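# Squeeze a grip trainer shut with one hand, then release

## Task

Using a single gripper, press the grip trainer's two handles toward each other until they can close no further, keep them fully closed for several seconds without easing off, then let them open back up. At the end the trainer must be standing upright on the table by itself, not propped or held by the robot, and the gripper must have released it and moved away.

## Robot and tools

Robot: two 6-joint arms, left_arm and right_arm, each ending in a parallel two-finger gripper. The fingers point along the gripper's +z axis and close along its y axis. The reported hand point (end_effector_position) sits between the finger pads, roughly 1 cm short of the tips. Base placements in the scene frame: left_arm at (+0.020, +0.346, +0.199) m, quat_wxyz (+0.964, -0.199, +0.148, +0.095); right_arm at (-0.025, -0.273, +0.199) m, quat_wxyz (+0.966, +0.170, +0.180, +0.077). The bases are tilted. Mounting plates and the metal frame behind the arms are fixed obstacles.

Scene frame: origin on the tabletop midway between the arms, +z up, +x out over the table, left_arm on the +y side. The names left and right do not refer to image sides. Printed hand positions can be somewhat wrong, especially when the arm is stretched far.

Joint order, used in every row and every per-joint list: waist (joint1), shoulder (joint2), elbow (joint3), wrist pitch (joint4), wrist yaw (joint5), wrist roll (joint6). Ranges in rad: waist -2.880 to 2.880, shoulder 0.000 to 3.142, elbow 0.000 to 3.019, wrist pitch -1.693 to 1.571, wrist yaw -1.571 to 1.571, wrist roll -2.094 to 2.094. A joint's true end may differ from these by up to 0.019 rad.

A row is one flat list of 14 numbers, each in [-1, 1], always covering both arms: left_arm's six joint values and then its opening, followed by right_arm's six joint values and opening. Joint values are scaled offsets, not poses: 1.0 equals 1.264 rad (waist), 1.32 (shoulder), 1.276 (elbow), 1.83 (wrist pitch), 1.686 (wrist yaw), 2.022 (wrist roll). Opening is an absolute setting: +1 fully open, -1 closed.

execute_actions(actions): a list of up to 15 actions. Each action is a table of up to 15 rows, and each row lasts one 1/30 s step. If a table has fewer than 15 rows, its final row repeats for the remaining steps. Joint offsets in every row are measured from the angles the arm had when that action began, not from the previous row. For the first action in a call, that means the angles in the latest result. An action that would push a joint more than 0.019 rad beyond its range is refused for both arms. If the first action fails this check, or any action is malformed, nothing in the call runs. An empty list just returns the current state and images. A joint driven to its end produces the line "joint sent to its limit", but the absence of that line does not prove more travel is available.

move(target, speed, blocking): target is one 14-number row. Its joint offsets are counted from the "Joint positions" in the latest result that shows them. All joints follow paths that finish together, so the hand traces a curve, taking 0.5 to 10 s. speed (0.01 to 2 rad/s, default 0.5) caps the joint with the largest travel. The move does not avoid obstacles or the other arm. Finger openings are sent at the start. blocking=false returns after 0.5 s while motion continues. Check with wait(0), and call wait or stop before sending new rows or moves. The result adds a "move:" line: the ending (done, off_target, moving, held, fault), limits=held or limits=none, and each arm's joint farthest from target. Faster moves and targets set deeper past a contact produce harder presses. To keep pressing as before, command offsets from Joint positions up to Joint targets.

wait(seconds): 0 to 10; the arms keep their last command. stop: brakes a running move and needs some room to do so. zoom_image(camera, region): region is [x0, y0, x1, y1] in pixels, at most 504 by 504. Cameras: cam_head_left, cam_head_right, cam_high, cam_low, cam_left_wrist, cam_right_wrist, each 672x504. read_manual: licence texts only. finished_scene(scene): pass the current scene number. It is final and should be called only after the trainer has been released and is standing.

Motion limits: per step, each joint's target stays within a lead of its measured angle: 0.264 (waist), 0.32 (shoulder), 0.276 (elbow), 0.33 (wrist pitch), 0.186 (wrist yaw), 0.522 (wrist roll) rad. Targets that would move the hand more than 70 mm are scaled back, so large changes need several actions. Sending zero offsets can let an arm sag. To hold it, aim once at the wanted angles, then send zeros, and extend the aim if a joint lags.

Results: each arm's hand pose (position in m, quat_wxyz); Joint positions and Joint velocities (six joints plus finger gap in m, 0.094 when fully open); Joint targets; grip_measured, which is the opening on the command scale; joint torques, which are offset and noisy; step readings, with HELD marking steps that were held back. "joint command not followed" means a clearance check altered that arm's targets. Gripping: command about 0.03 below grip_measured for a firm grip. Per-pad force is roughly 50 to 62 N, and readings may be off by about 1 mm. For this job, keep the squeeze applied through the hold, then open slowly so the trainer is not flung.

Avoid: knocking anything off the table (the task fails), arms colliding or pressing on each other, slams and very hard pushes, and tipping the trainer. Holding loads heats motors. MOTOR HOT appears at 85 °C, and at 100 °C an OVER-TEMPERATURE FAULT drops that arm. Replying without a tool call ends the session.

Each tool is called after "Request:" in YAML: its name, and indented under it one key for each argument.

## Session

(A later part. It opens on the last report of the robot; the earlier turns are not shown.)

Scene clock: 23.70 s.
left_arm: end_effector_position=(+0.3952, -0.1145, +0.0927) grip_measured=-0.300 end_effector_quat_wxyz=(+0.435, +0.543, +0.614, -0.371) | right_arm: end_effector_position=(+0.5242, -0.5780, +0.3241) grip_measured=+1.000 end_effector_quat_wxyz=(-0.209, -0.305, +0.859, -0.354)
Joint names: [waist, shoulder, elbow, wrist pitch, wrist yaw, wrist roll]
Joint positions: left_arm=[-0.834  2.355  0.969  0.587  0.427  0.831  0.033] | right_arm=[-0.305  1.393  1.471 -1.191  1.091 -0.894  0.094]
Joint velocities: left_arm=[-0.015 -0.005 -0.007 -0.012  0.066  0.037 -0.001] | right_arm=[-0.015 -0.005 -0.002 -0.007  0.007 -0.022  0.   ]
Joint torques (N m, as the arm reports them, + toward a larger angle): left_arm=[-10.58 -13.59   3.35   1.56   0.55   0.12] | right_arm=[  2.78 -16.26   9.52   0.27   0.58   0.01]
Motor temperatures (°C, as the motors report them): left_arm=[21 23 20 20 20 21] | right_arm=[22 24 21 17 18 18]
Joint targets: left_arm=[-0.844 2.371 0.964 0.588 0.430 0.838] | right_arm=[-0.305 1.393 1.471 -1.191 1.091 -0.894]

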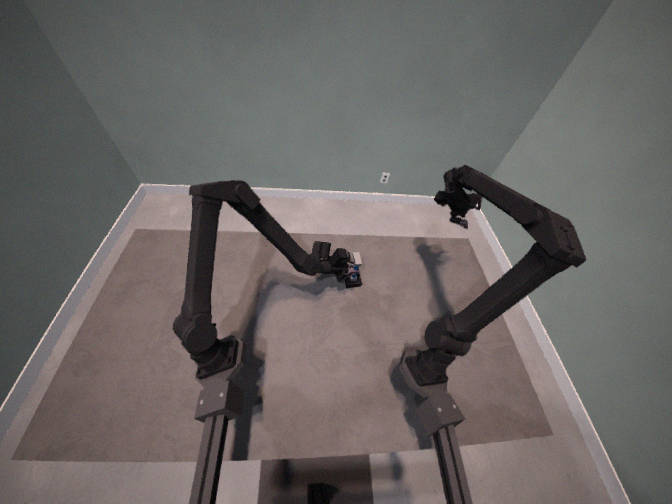

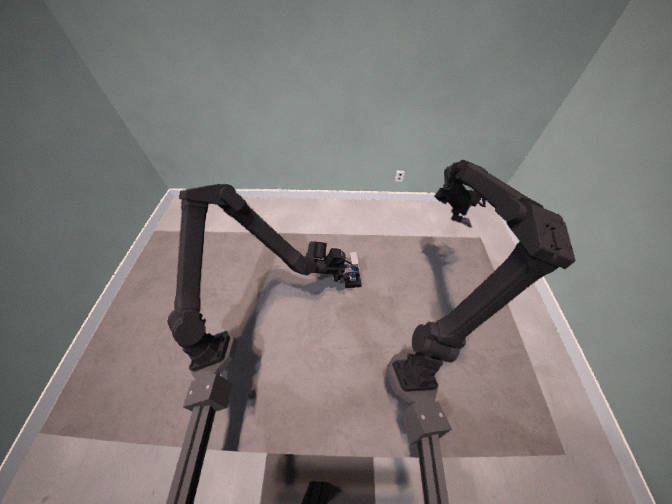

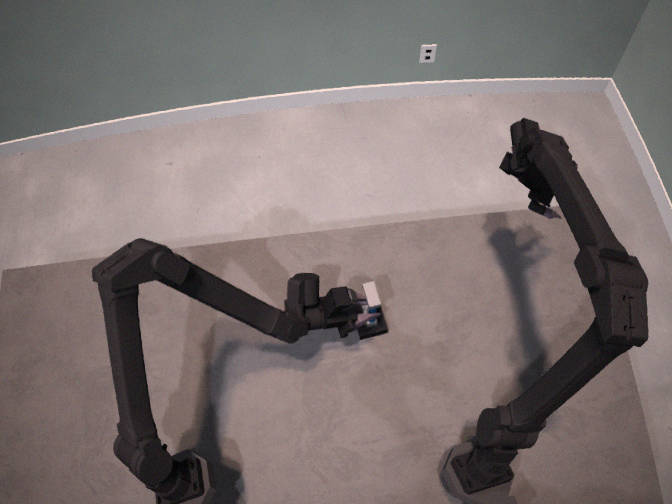

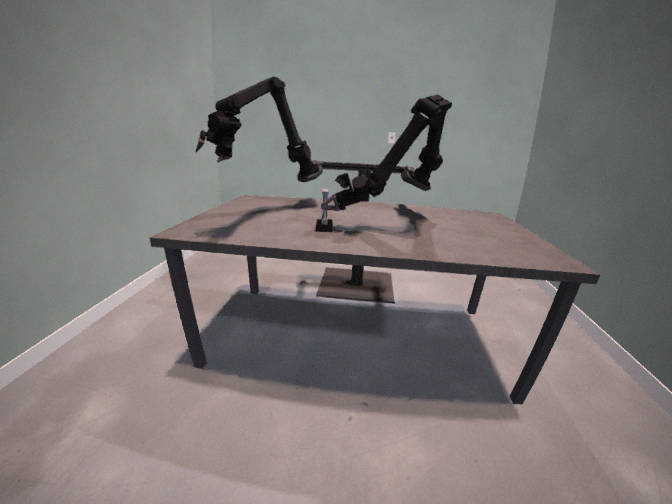

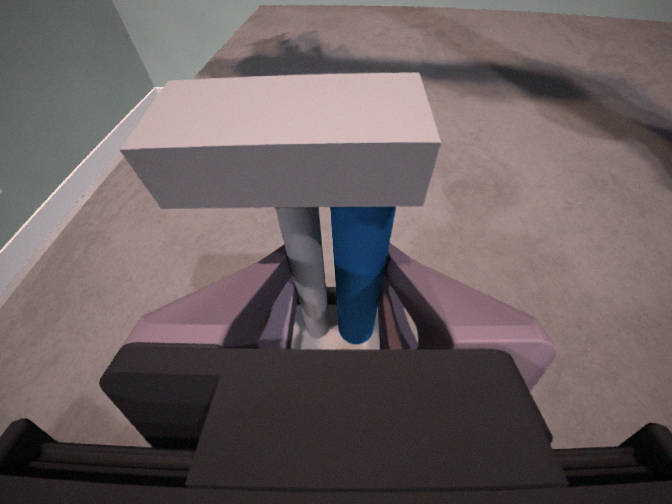

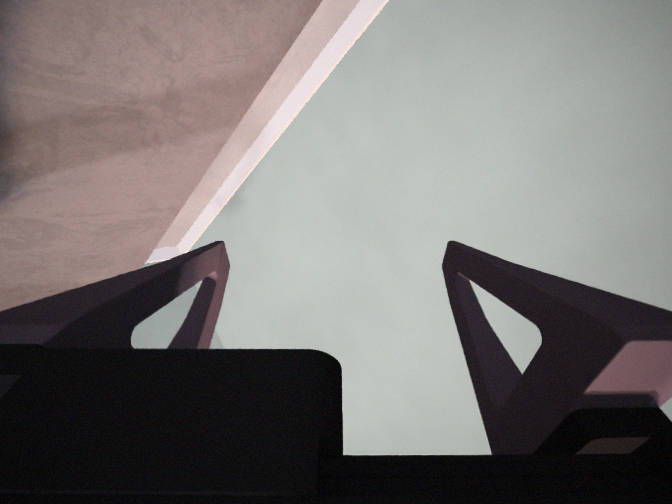

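Request:
execute_actions:
  actions:
    - [[-0.0079,0.0121,-0.0039,0.0005,0.0018,0.0035,-0.30,0,0,0,0,0,0,1],[-0.0079,0.0121,-0.0039,0.0005,0.0018,0.0035,-0.27,0,0,0,0,0,0,1],[-0.0079,0.0121,-0.0039,0.0005,0.0018,0.0035,-0.24,0,0,0,0,0,0,1],[-0.0079,0.0121,-0.0039,0.0005,0.0018,0.0035,-0.21,0,0,0,0,0,0,1],[-0.0079,0.0121,-0.0039,0.0005,0.0018,0.0035,-0.18,0,0,0,0,0,0,1],[-0.0079,0.0121,-0.0039,0.0005,0.0018,0.0035,-0.15,0,0,0,0,0,0,1],[-0.0079,0.0121,-0.0039,0.0005,0.0018,0.0035,-0.12,0,0,0,0,0,0,1],[-0.0079,0.0121,-0.0039,0.0005,0.0018,0.0035,-0.09,0,0,0,0,0,0,1],[-0.0079,0.0121,-0.0039,0.0005,0.0018,0.0035,-0.06,0,0,0,0,0,0,1],[-0.0079,0.0121,-0.0039,0.0005,0.0018,0.0035,-0.03,0,0,0,0,0,0,1],[-0.0079,0.0121,-0.0039,0.0005,0.0018,0.0035,0.0,0,0,0,0,0,0,1],[-0.0079,0.0121,-0.0039,0.0005,0.0018,0.0035,0.03,0,0,0,0,0,0,1],[-0.0079,0.0121,-0.0039,0.0005,0.0018,0.0035,0.06,0,0,0,0,0,0,1],[-0.0079,0.0121,-0.0039,0.0005,0.0018,0.0035,0.09,0,0,0,0,0,0,1],[-0.0079,0.0121,-0.0039,0.0005,0.0018,0.0035,0.12,0,0,0,0,0,0,1]]
    - [[0,0,0,0,0,0,0.18,0,0,0,0,0,0,1],[0,0,0,0,0,0,0.24,0,0,0,0,0,0,1],[0,0,0,0,0,0,0.30,0,0,0,0,0,0,1],[0,0,0,0,0,0,0.36,0,0,0,0,0,0,1],[0,0,0,0,0,0,0.42,0,0,0,0,0,0,1],[0,0,0,0,0,0,0.48,0,0,0,0,0,0,1],[0,0,0,0,0,0,0.54,0,0,0,0,0,0,1],[0,0,0,0,0,0,0.60,0,0,0,0,0,0,1],[0,0,0,0,0,0,0.66,0,0,0,0,0,0,1],[0,0,0,0,0,0,0.72,0,0,0,0,0,0,1],[0,0,0,0,0,0,0.78,0,0,0,0,0,0,1],[0,0,0,0,0,0,0.84,0,0,0,0,0,0,1],[0,0,0,0,0,0,0.90,0,0,0,0,0,0,1],[0,0,0,0,0,0,0.96,0,0,0,0,0,0,1],[0,0,0,0,0,0,1.0,0,0,0,0,0,0,1]]

Scene clock: 25.17 s.
left_arm: end_effector_position=(+0.3964, -0.1143, +0.0925) grip_measured=+0.981 end_effector_quat_wxyz=(+0.436, +0.543, +0.616, -0.369) | right_arm: end_effector_position=(+0.5242, -0.5780, +0.3241) grip_measured=+1.000 end_effector_quat_wxyz=(-0.209, -0.305, +0.859, -0.354)
Joint names: [waist, shoulder, elbow, wrist pitch, wrist yaw, wrist roll]
Joint positions: left_arm=[-0.834  2.355  0.969  0.589  0.422  0.831  0.093] | right_arm=[-0.305  1.393  1.471 -1.191  1.091 -0.894  0.094]
Joint velocities: left_arm=[ 0.015  0.015  0.002 -0.002 -0.022 -0.037  0.056] | right_arm=[-0.005  0.015 -0.007 -0.012  0.037  0.022  0.   ]
Joint torques (N m, as the arm reports them, + toward a larger angle): left_arm=[ -9.43 -14.9    3.82   1.53   0.44   0.04] | right_arm=[  2.8  -16.25   9.53   0.29   0.6    0.  ]
Motor temperatures (°C, as the motors report them): left_arm=[21 23 20 20 20 21] | right_arm=[22 24 21 17 18 18]
Joint targets: left_arm=[-0.834 2.355 0.969 0.589 0.422 0.831] | right_arm=[-0.305 1.393 1.471 -1.191 1.091 -0.894]
Step readings (joint positions; steps 1 to 15: 1st action; 16 to 30: 2nd action):
0: left_arm=[-0.834 2.355 0.969 0.587 0.427 0.831] | right_arm=[-0.305 1.393 1.471 -1.191 1.091 -0.894]
1: left_arm=[-0.834 2.355 0.969 0.587 0.427 0.831] | right_arm=[-0.305 1.393 1.471 -1.191 1.091 -0.894]
2: left_arm=[-0.834 2.355 0.969 0.587 0.427 0.831] | right_arm=[-0.305 1.393 1.471 -1.191 1.091 -0.894]
4: left_arm=[-0.834 2.355 0.969 0.587 0.426 0.831] | right_arm=[-0.305 1.393 1.471 -1.191 1.091 -0.894]
8: left_arm=[-0.834 2.355 0.969 0.588 0.421 0.831] | right_arm=[-0.305 1.393 1.471 -1.191 1.091 -0.894]
15: left_arm=[-0.834 2.355 0.969 0.589 0.421 0.831] | right_arm=[-0.305 1.393 1.471 -1.191 1.091 -0.894]
16: left_arm=[-0.834 2.355 0.969 0.589 0.422 0.831] | right_arm=[-0.305 1.393 1.471 -1.191 1.091 -0.894]
17: left_arm=[-0.834 2.355 0.969 0.589 0.422 0.831] | right_arm=[-0.305 1.393 1.471 -1.191 1.091 -0.894]
19: left_arm=[-0.834 2.355 0.969 0.589 0.422 0.831] | right_arm=[-0.305 1.393 1.471 -1.191 1.091 -0.894]
23: left_arm=[-0.834 2.355 0.969 0.589 0.422 0.831] | right_arm=[-0.305 1.393 1.471 -1.191 1.091 -0.894]
30: Joint positions above

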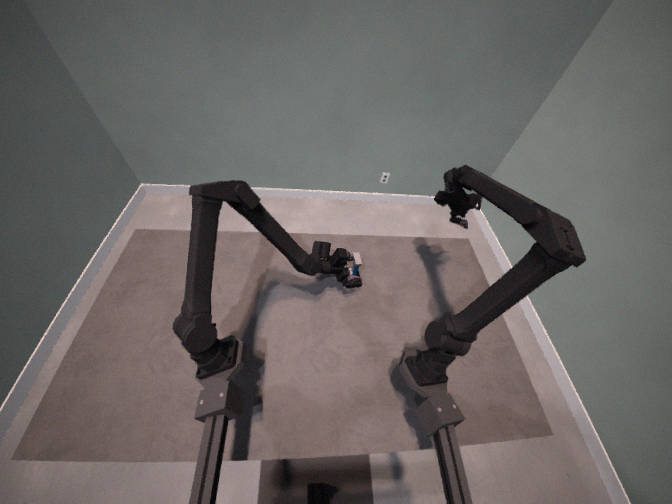

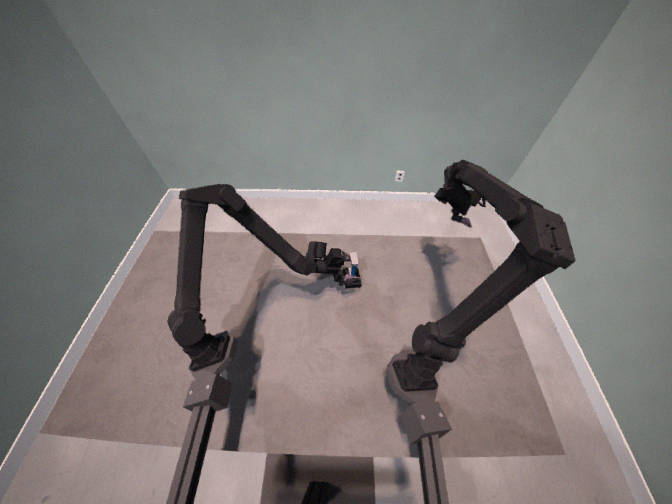

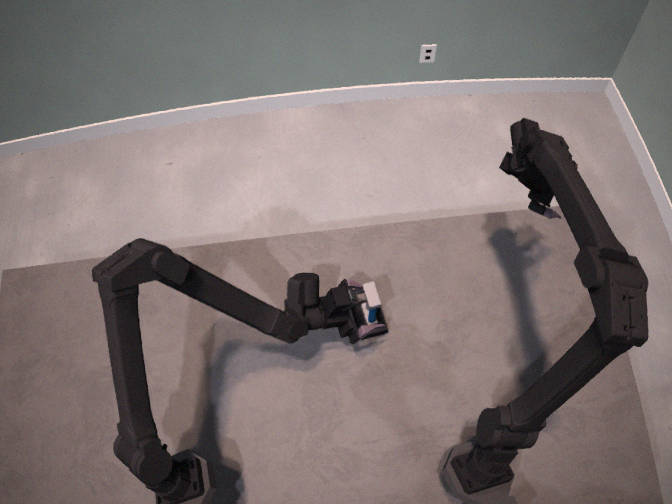

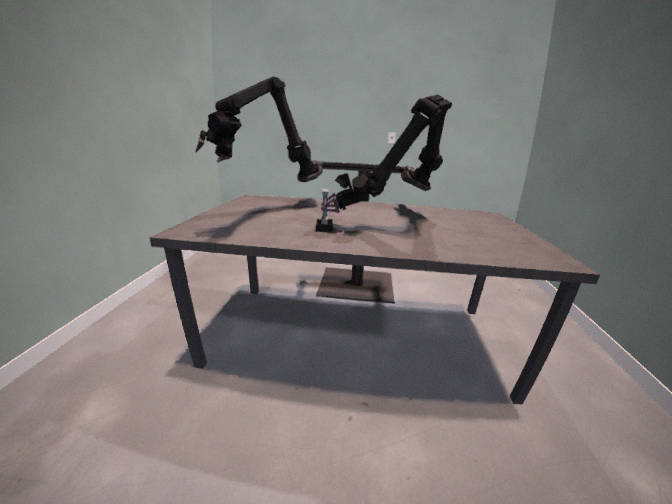

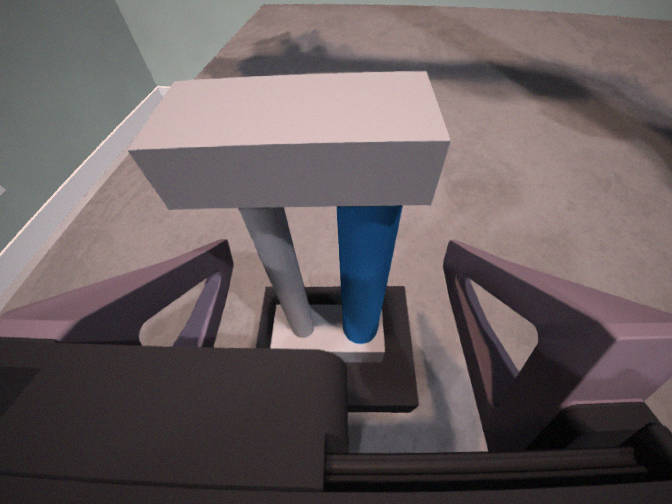

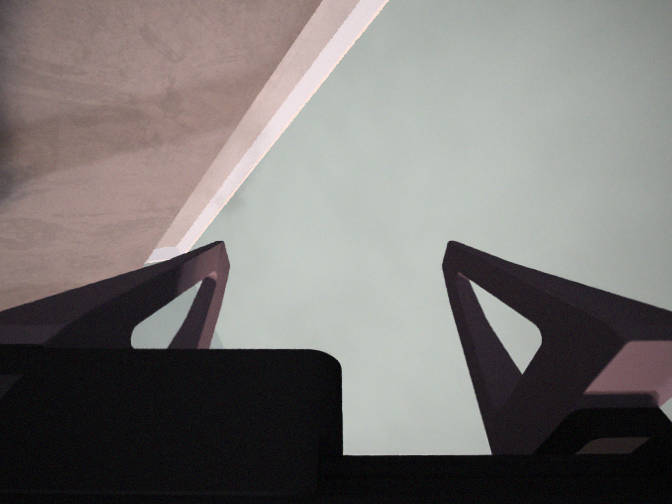

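Request:
wait:
  seconds: 0.5

Scene clock: 25.80 s.
left_arm: end_effector_position=(+0.3964, -0.1143, +0.0925) grip_measured=+1.000 end_effector_quat_wxyz=(+0.436, +0.543, +0.616, -0.369) | right_arm: end_effector_position=(+0.5242, -0.5780, +0.3241) grip_measured=+1.000 end_effector_quat_wxyz=(-0.209, -0.305, +0.859, -0.354)
Joint names: [waist, shoulder, elbow, wrist pitch, wrist yaw, wrist roll]
Joint positions: left_arm=[-0.834  2.355  0.969  0.589  0.422  0.831  0.094] | right_arm=[-0.305  1.393  1.471 -1.191  1.091 -0.894  0.094]
Joint velocities: left_arm=[-0.005 -0.005  0.012  0.017 -0.022  0.022  0.   ] | right_arm=[-0.005 -0.005 -0.002 -0.012  0.037  0.022  0.   ]
Joint torques (N m, as the arm reports them, + toward a larger angle): left_arm=[ -9.68 -14.77   3.83   1.55   0.43   0.03] | right_arm=[  2.91 -16.35   9.52   0.25   0.57  -0.01]
Motor temperatures (°C, as the motors report them): left_arm=[21 23 20 20 20 21] | right_arm=[22 24 21 17 18 18]
Joint targets: left_arm=[-0.834 2.355 0.969 0.589 0.422 0.831] | right_arm=[-0.305 1.393 1.471 -1.191 1.091 -0.894]
wait: 0.50 s; at rest by 0.07 s

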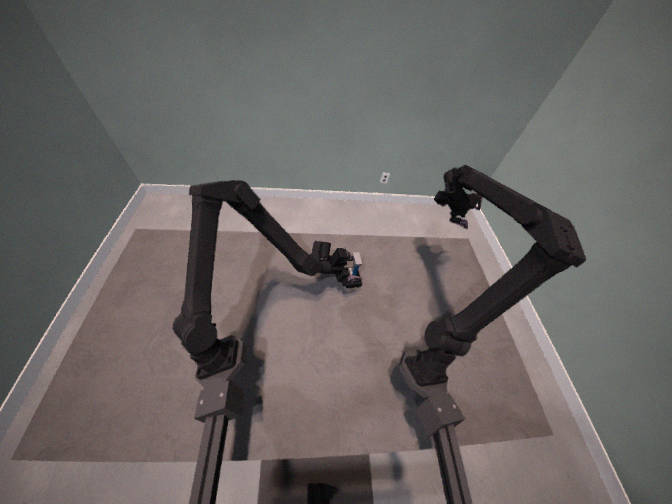

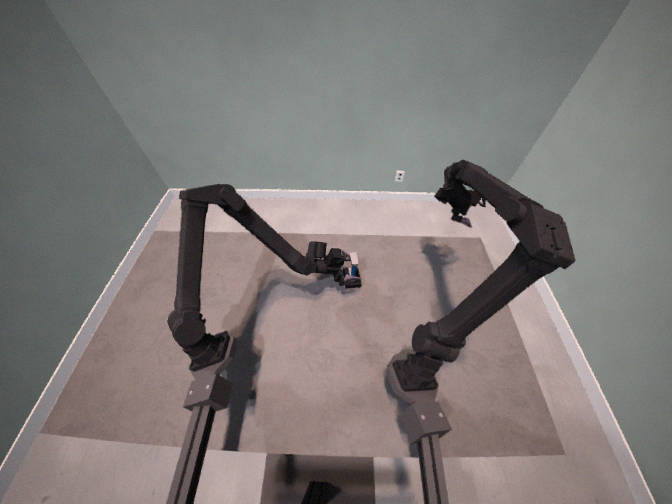

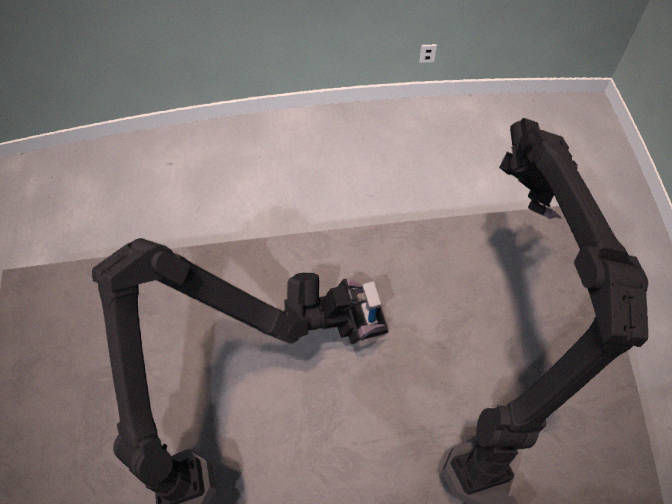

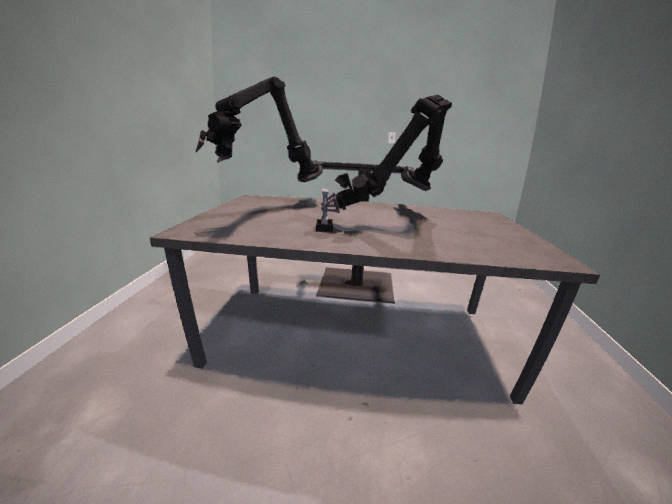

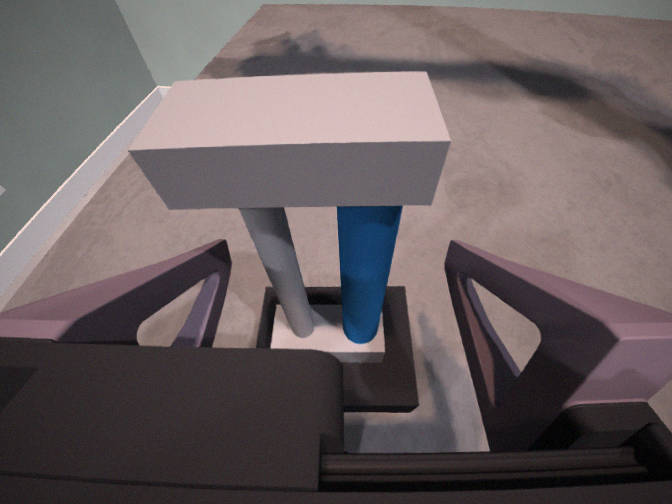

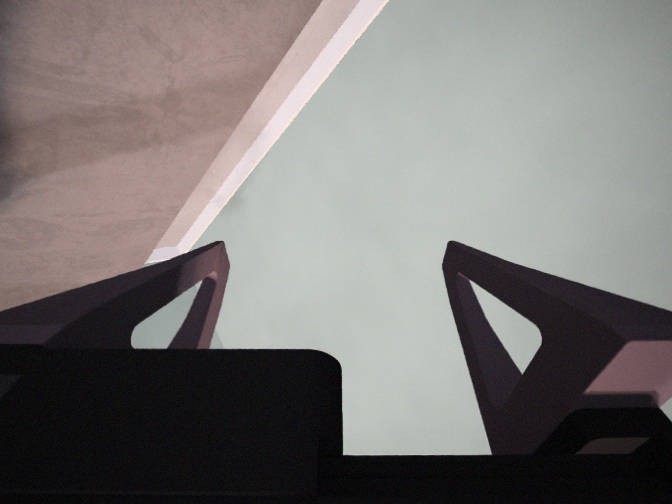

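Request:
move:
  target: [0.1638,-0.2909,-0.2704,-0.0792,0.0872,0.0856,1,0,0,0,0,0,0,1]
  speed: 0.6

Scene clock: 27.43 s.
left_arm: end_effector_position=(+0.3748, +0.0365, +0.1450) grip_measured=+1.000 end_effector_quat_wxyz=(+0.432, +0.541, +0.615, -0.378) | right_arm: end_effector_position=(+0.5242, -0.5780, +0.3241) grip_measured=+1.000 end_effector_quat_wxyz=(-0.209, -0.305, +0.859, -0.354)
Joint names: [waist, shoulder, elbow, wrist pitch, wrist yaw, wrist roll]
Joint positions: left_arm=[-0.638  1.965  0.626  0.455  0.567  0.988  0.094] | right_arm=[-0.305  1.393  1.471 -1.191  1.091 -0.894  0.094]
Joint velocities: left_arm=[-0.005  0.005  0.002  0.002  0.095 -0.022  0.   ] | right_arm=[ 0.005  0.005 -0.012 -0.002  0.007  0.022  0.   ]
Joint torques (N m, as the arm reports them, + toward a larger angle): left_arm=[ -6.03 -10.24   2.99   0.85   0.57   0.15] | right_arm=[  2.75 -16.4    9.45   0.33   0.6   -0.02]
Motor temperatures (°C, as the motors report them): left_arm=[21 23 20 20 20 21] | right_arm=[22 24 21 17 18 18]
Joint targets: left_arm=[-0.627 1.971 0.624 0.444 0.569 1.004] | right_arm=[-0.305 1.393 1.471 -1.191 1.091 -0.894]
move: done; limits=none; left_arm: farthest joint: the wrist roll, 0.016 radians from its target (0.173 radians at the start); right_arm: farthest joint: the waist, 0.000 radians from its target (0.000 radians at the start)

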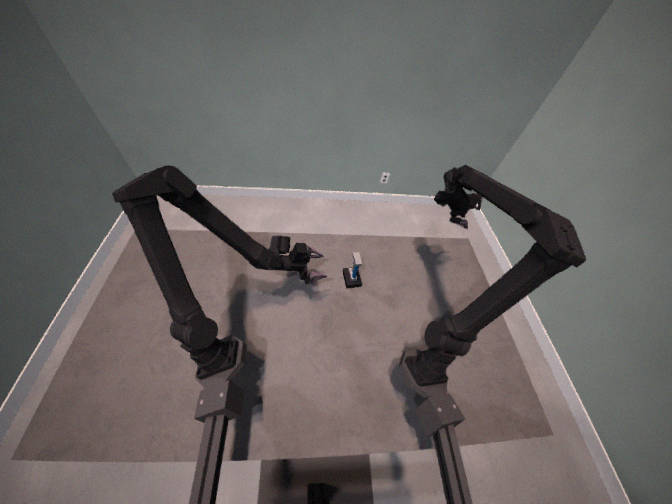

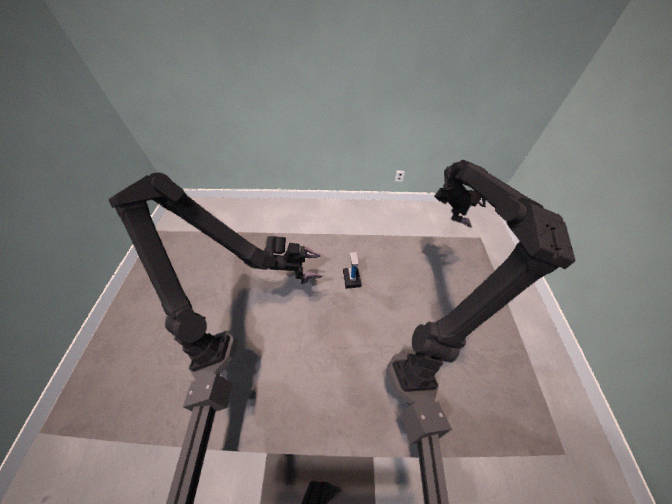

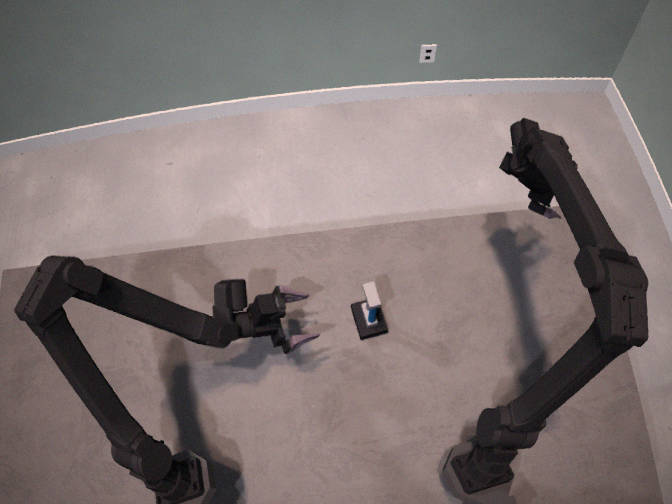

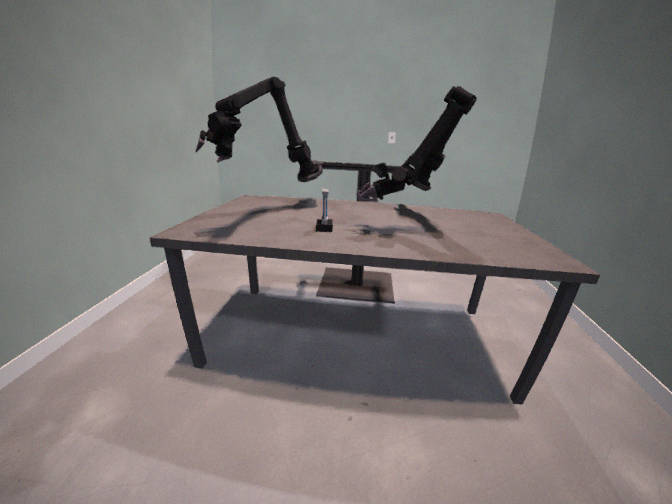

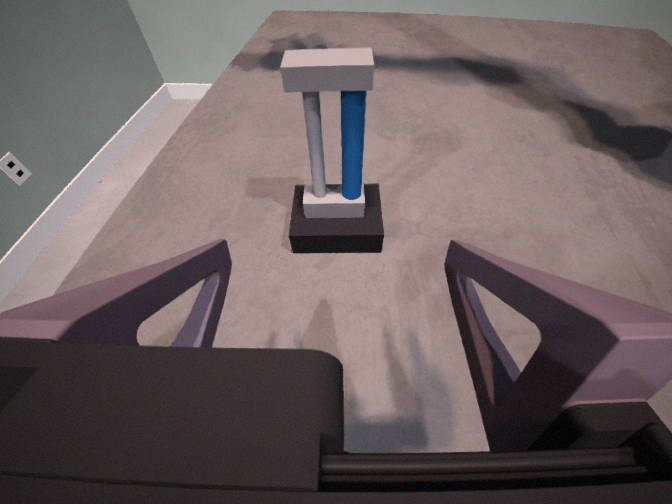

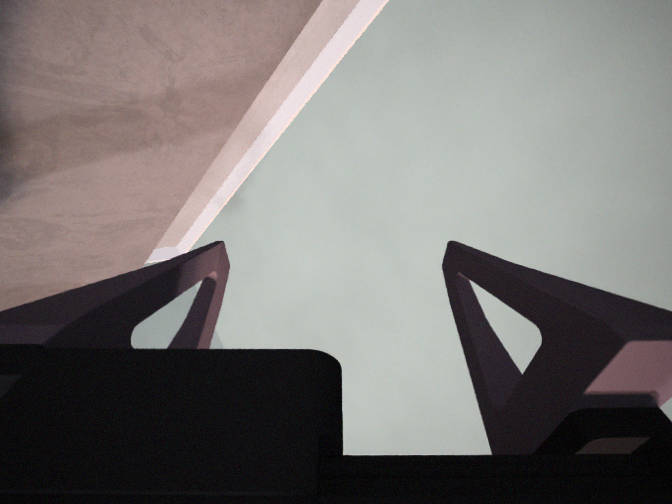

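The trainer is standing upright, its bars have sprung back, and the arm is clear, so I'm ending the scene.

Request:
finished_scene:
  scene: 2

The scene is finished: the task was done.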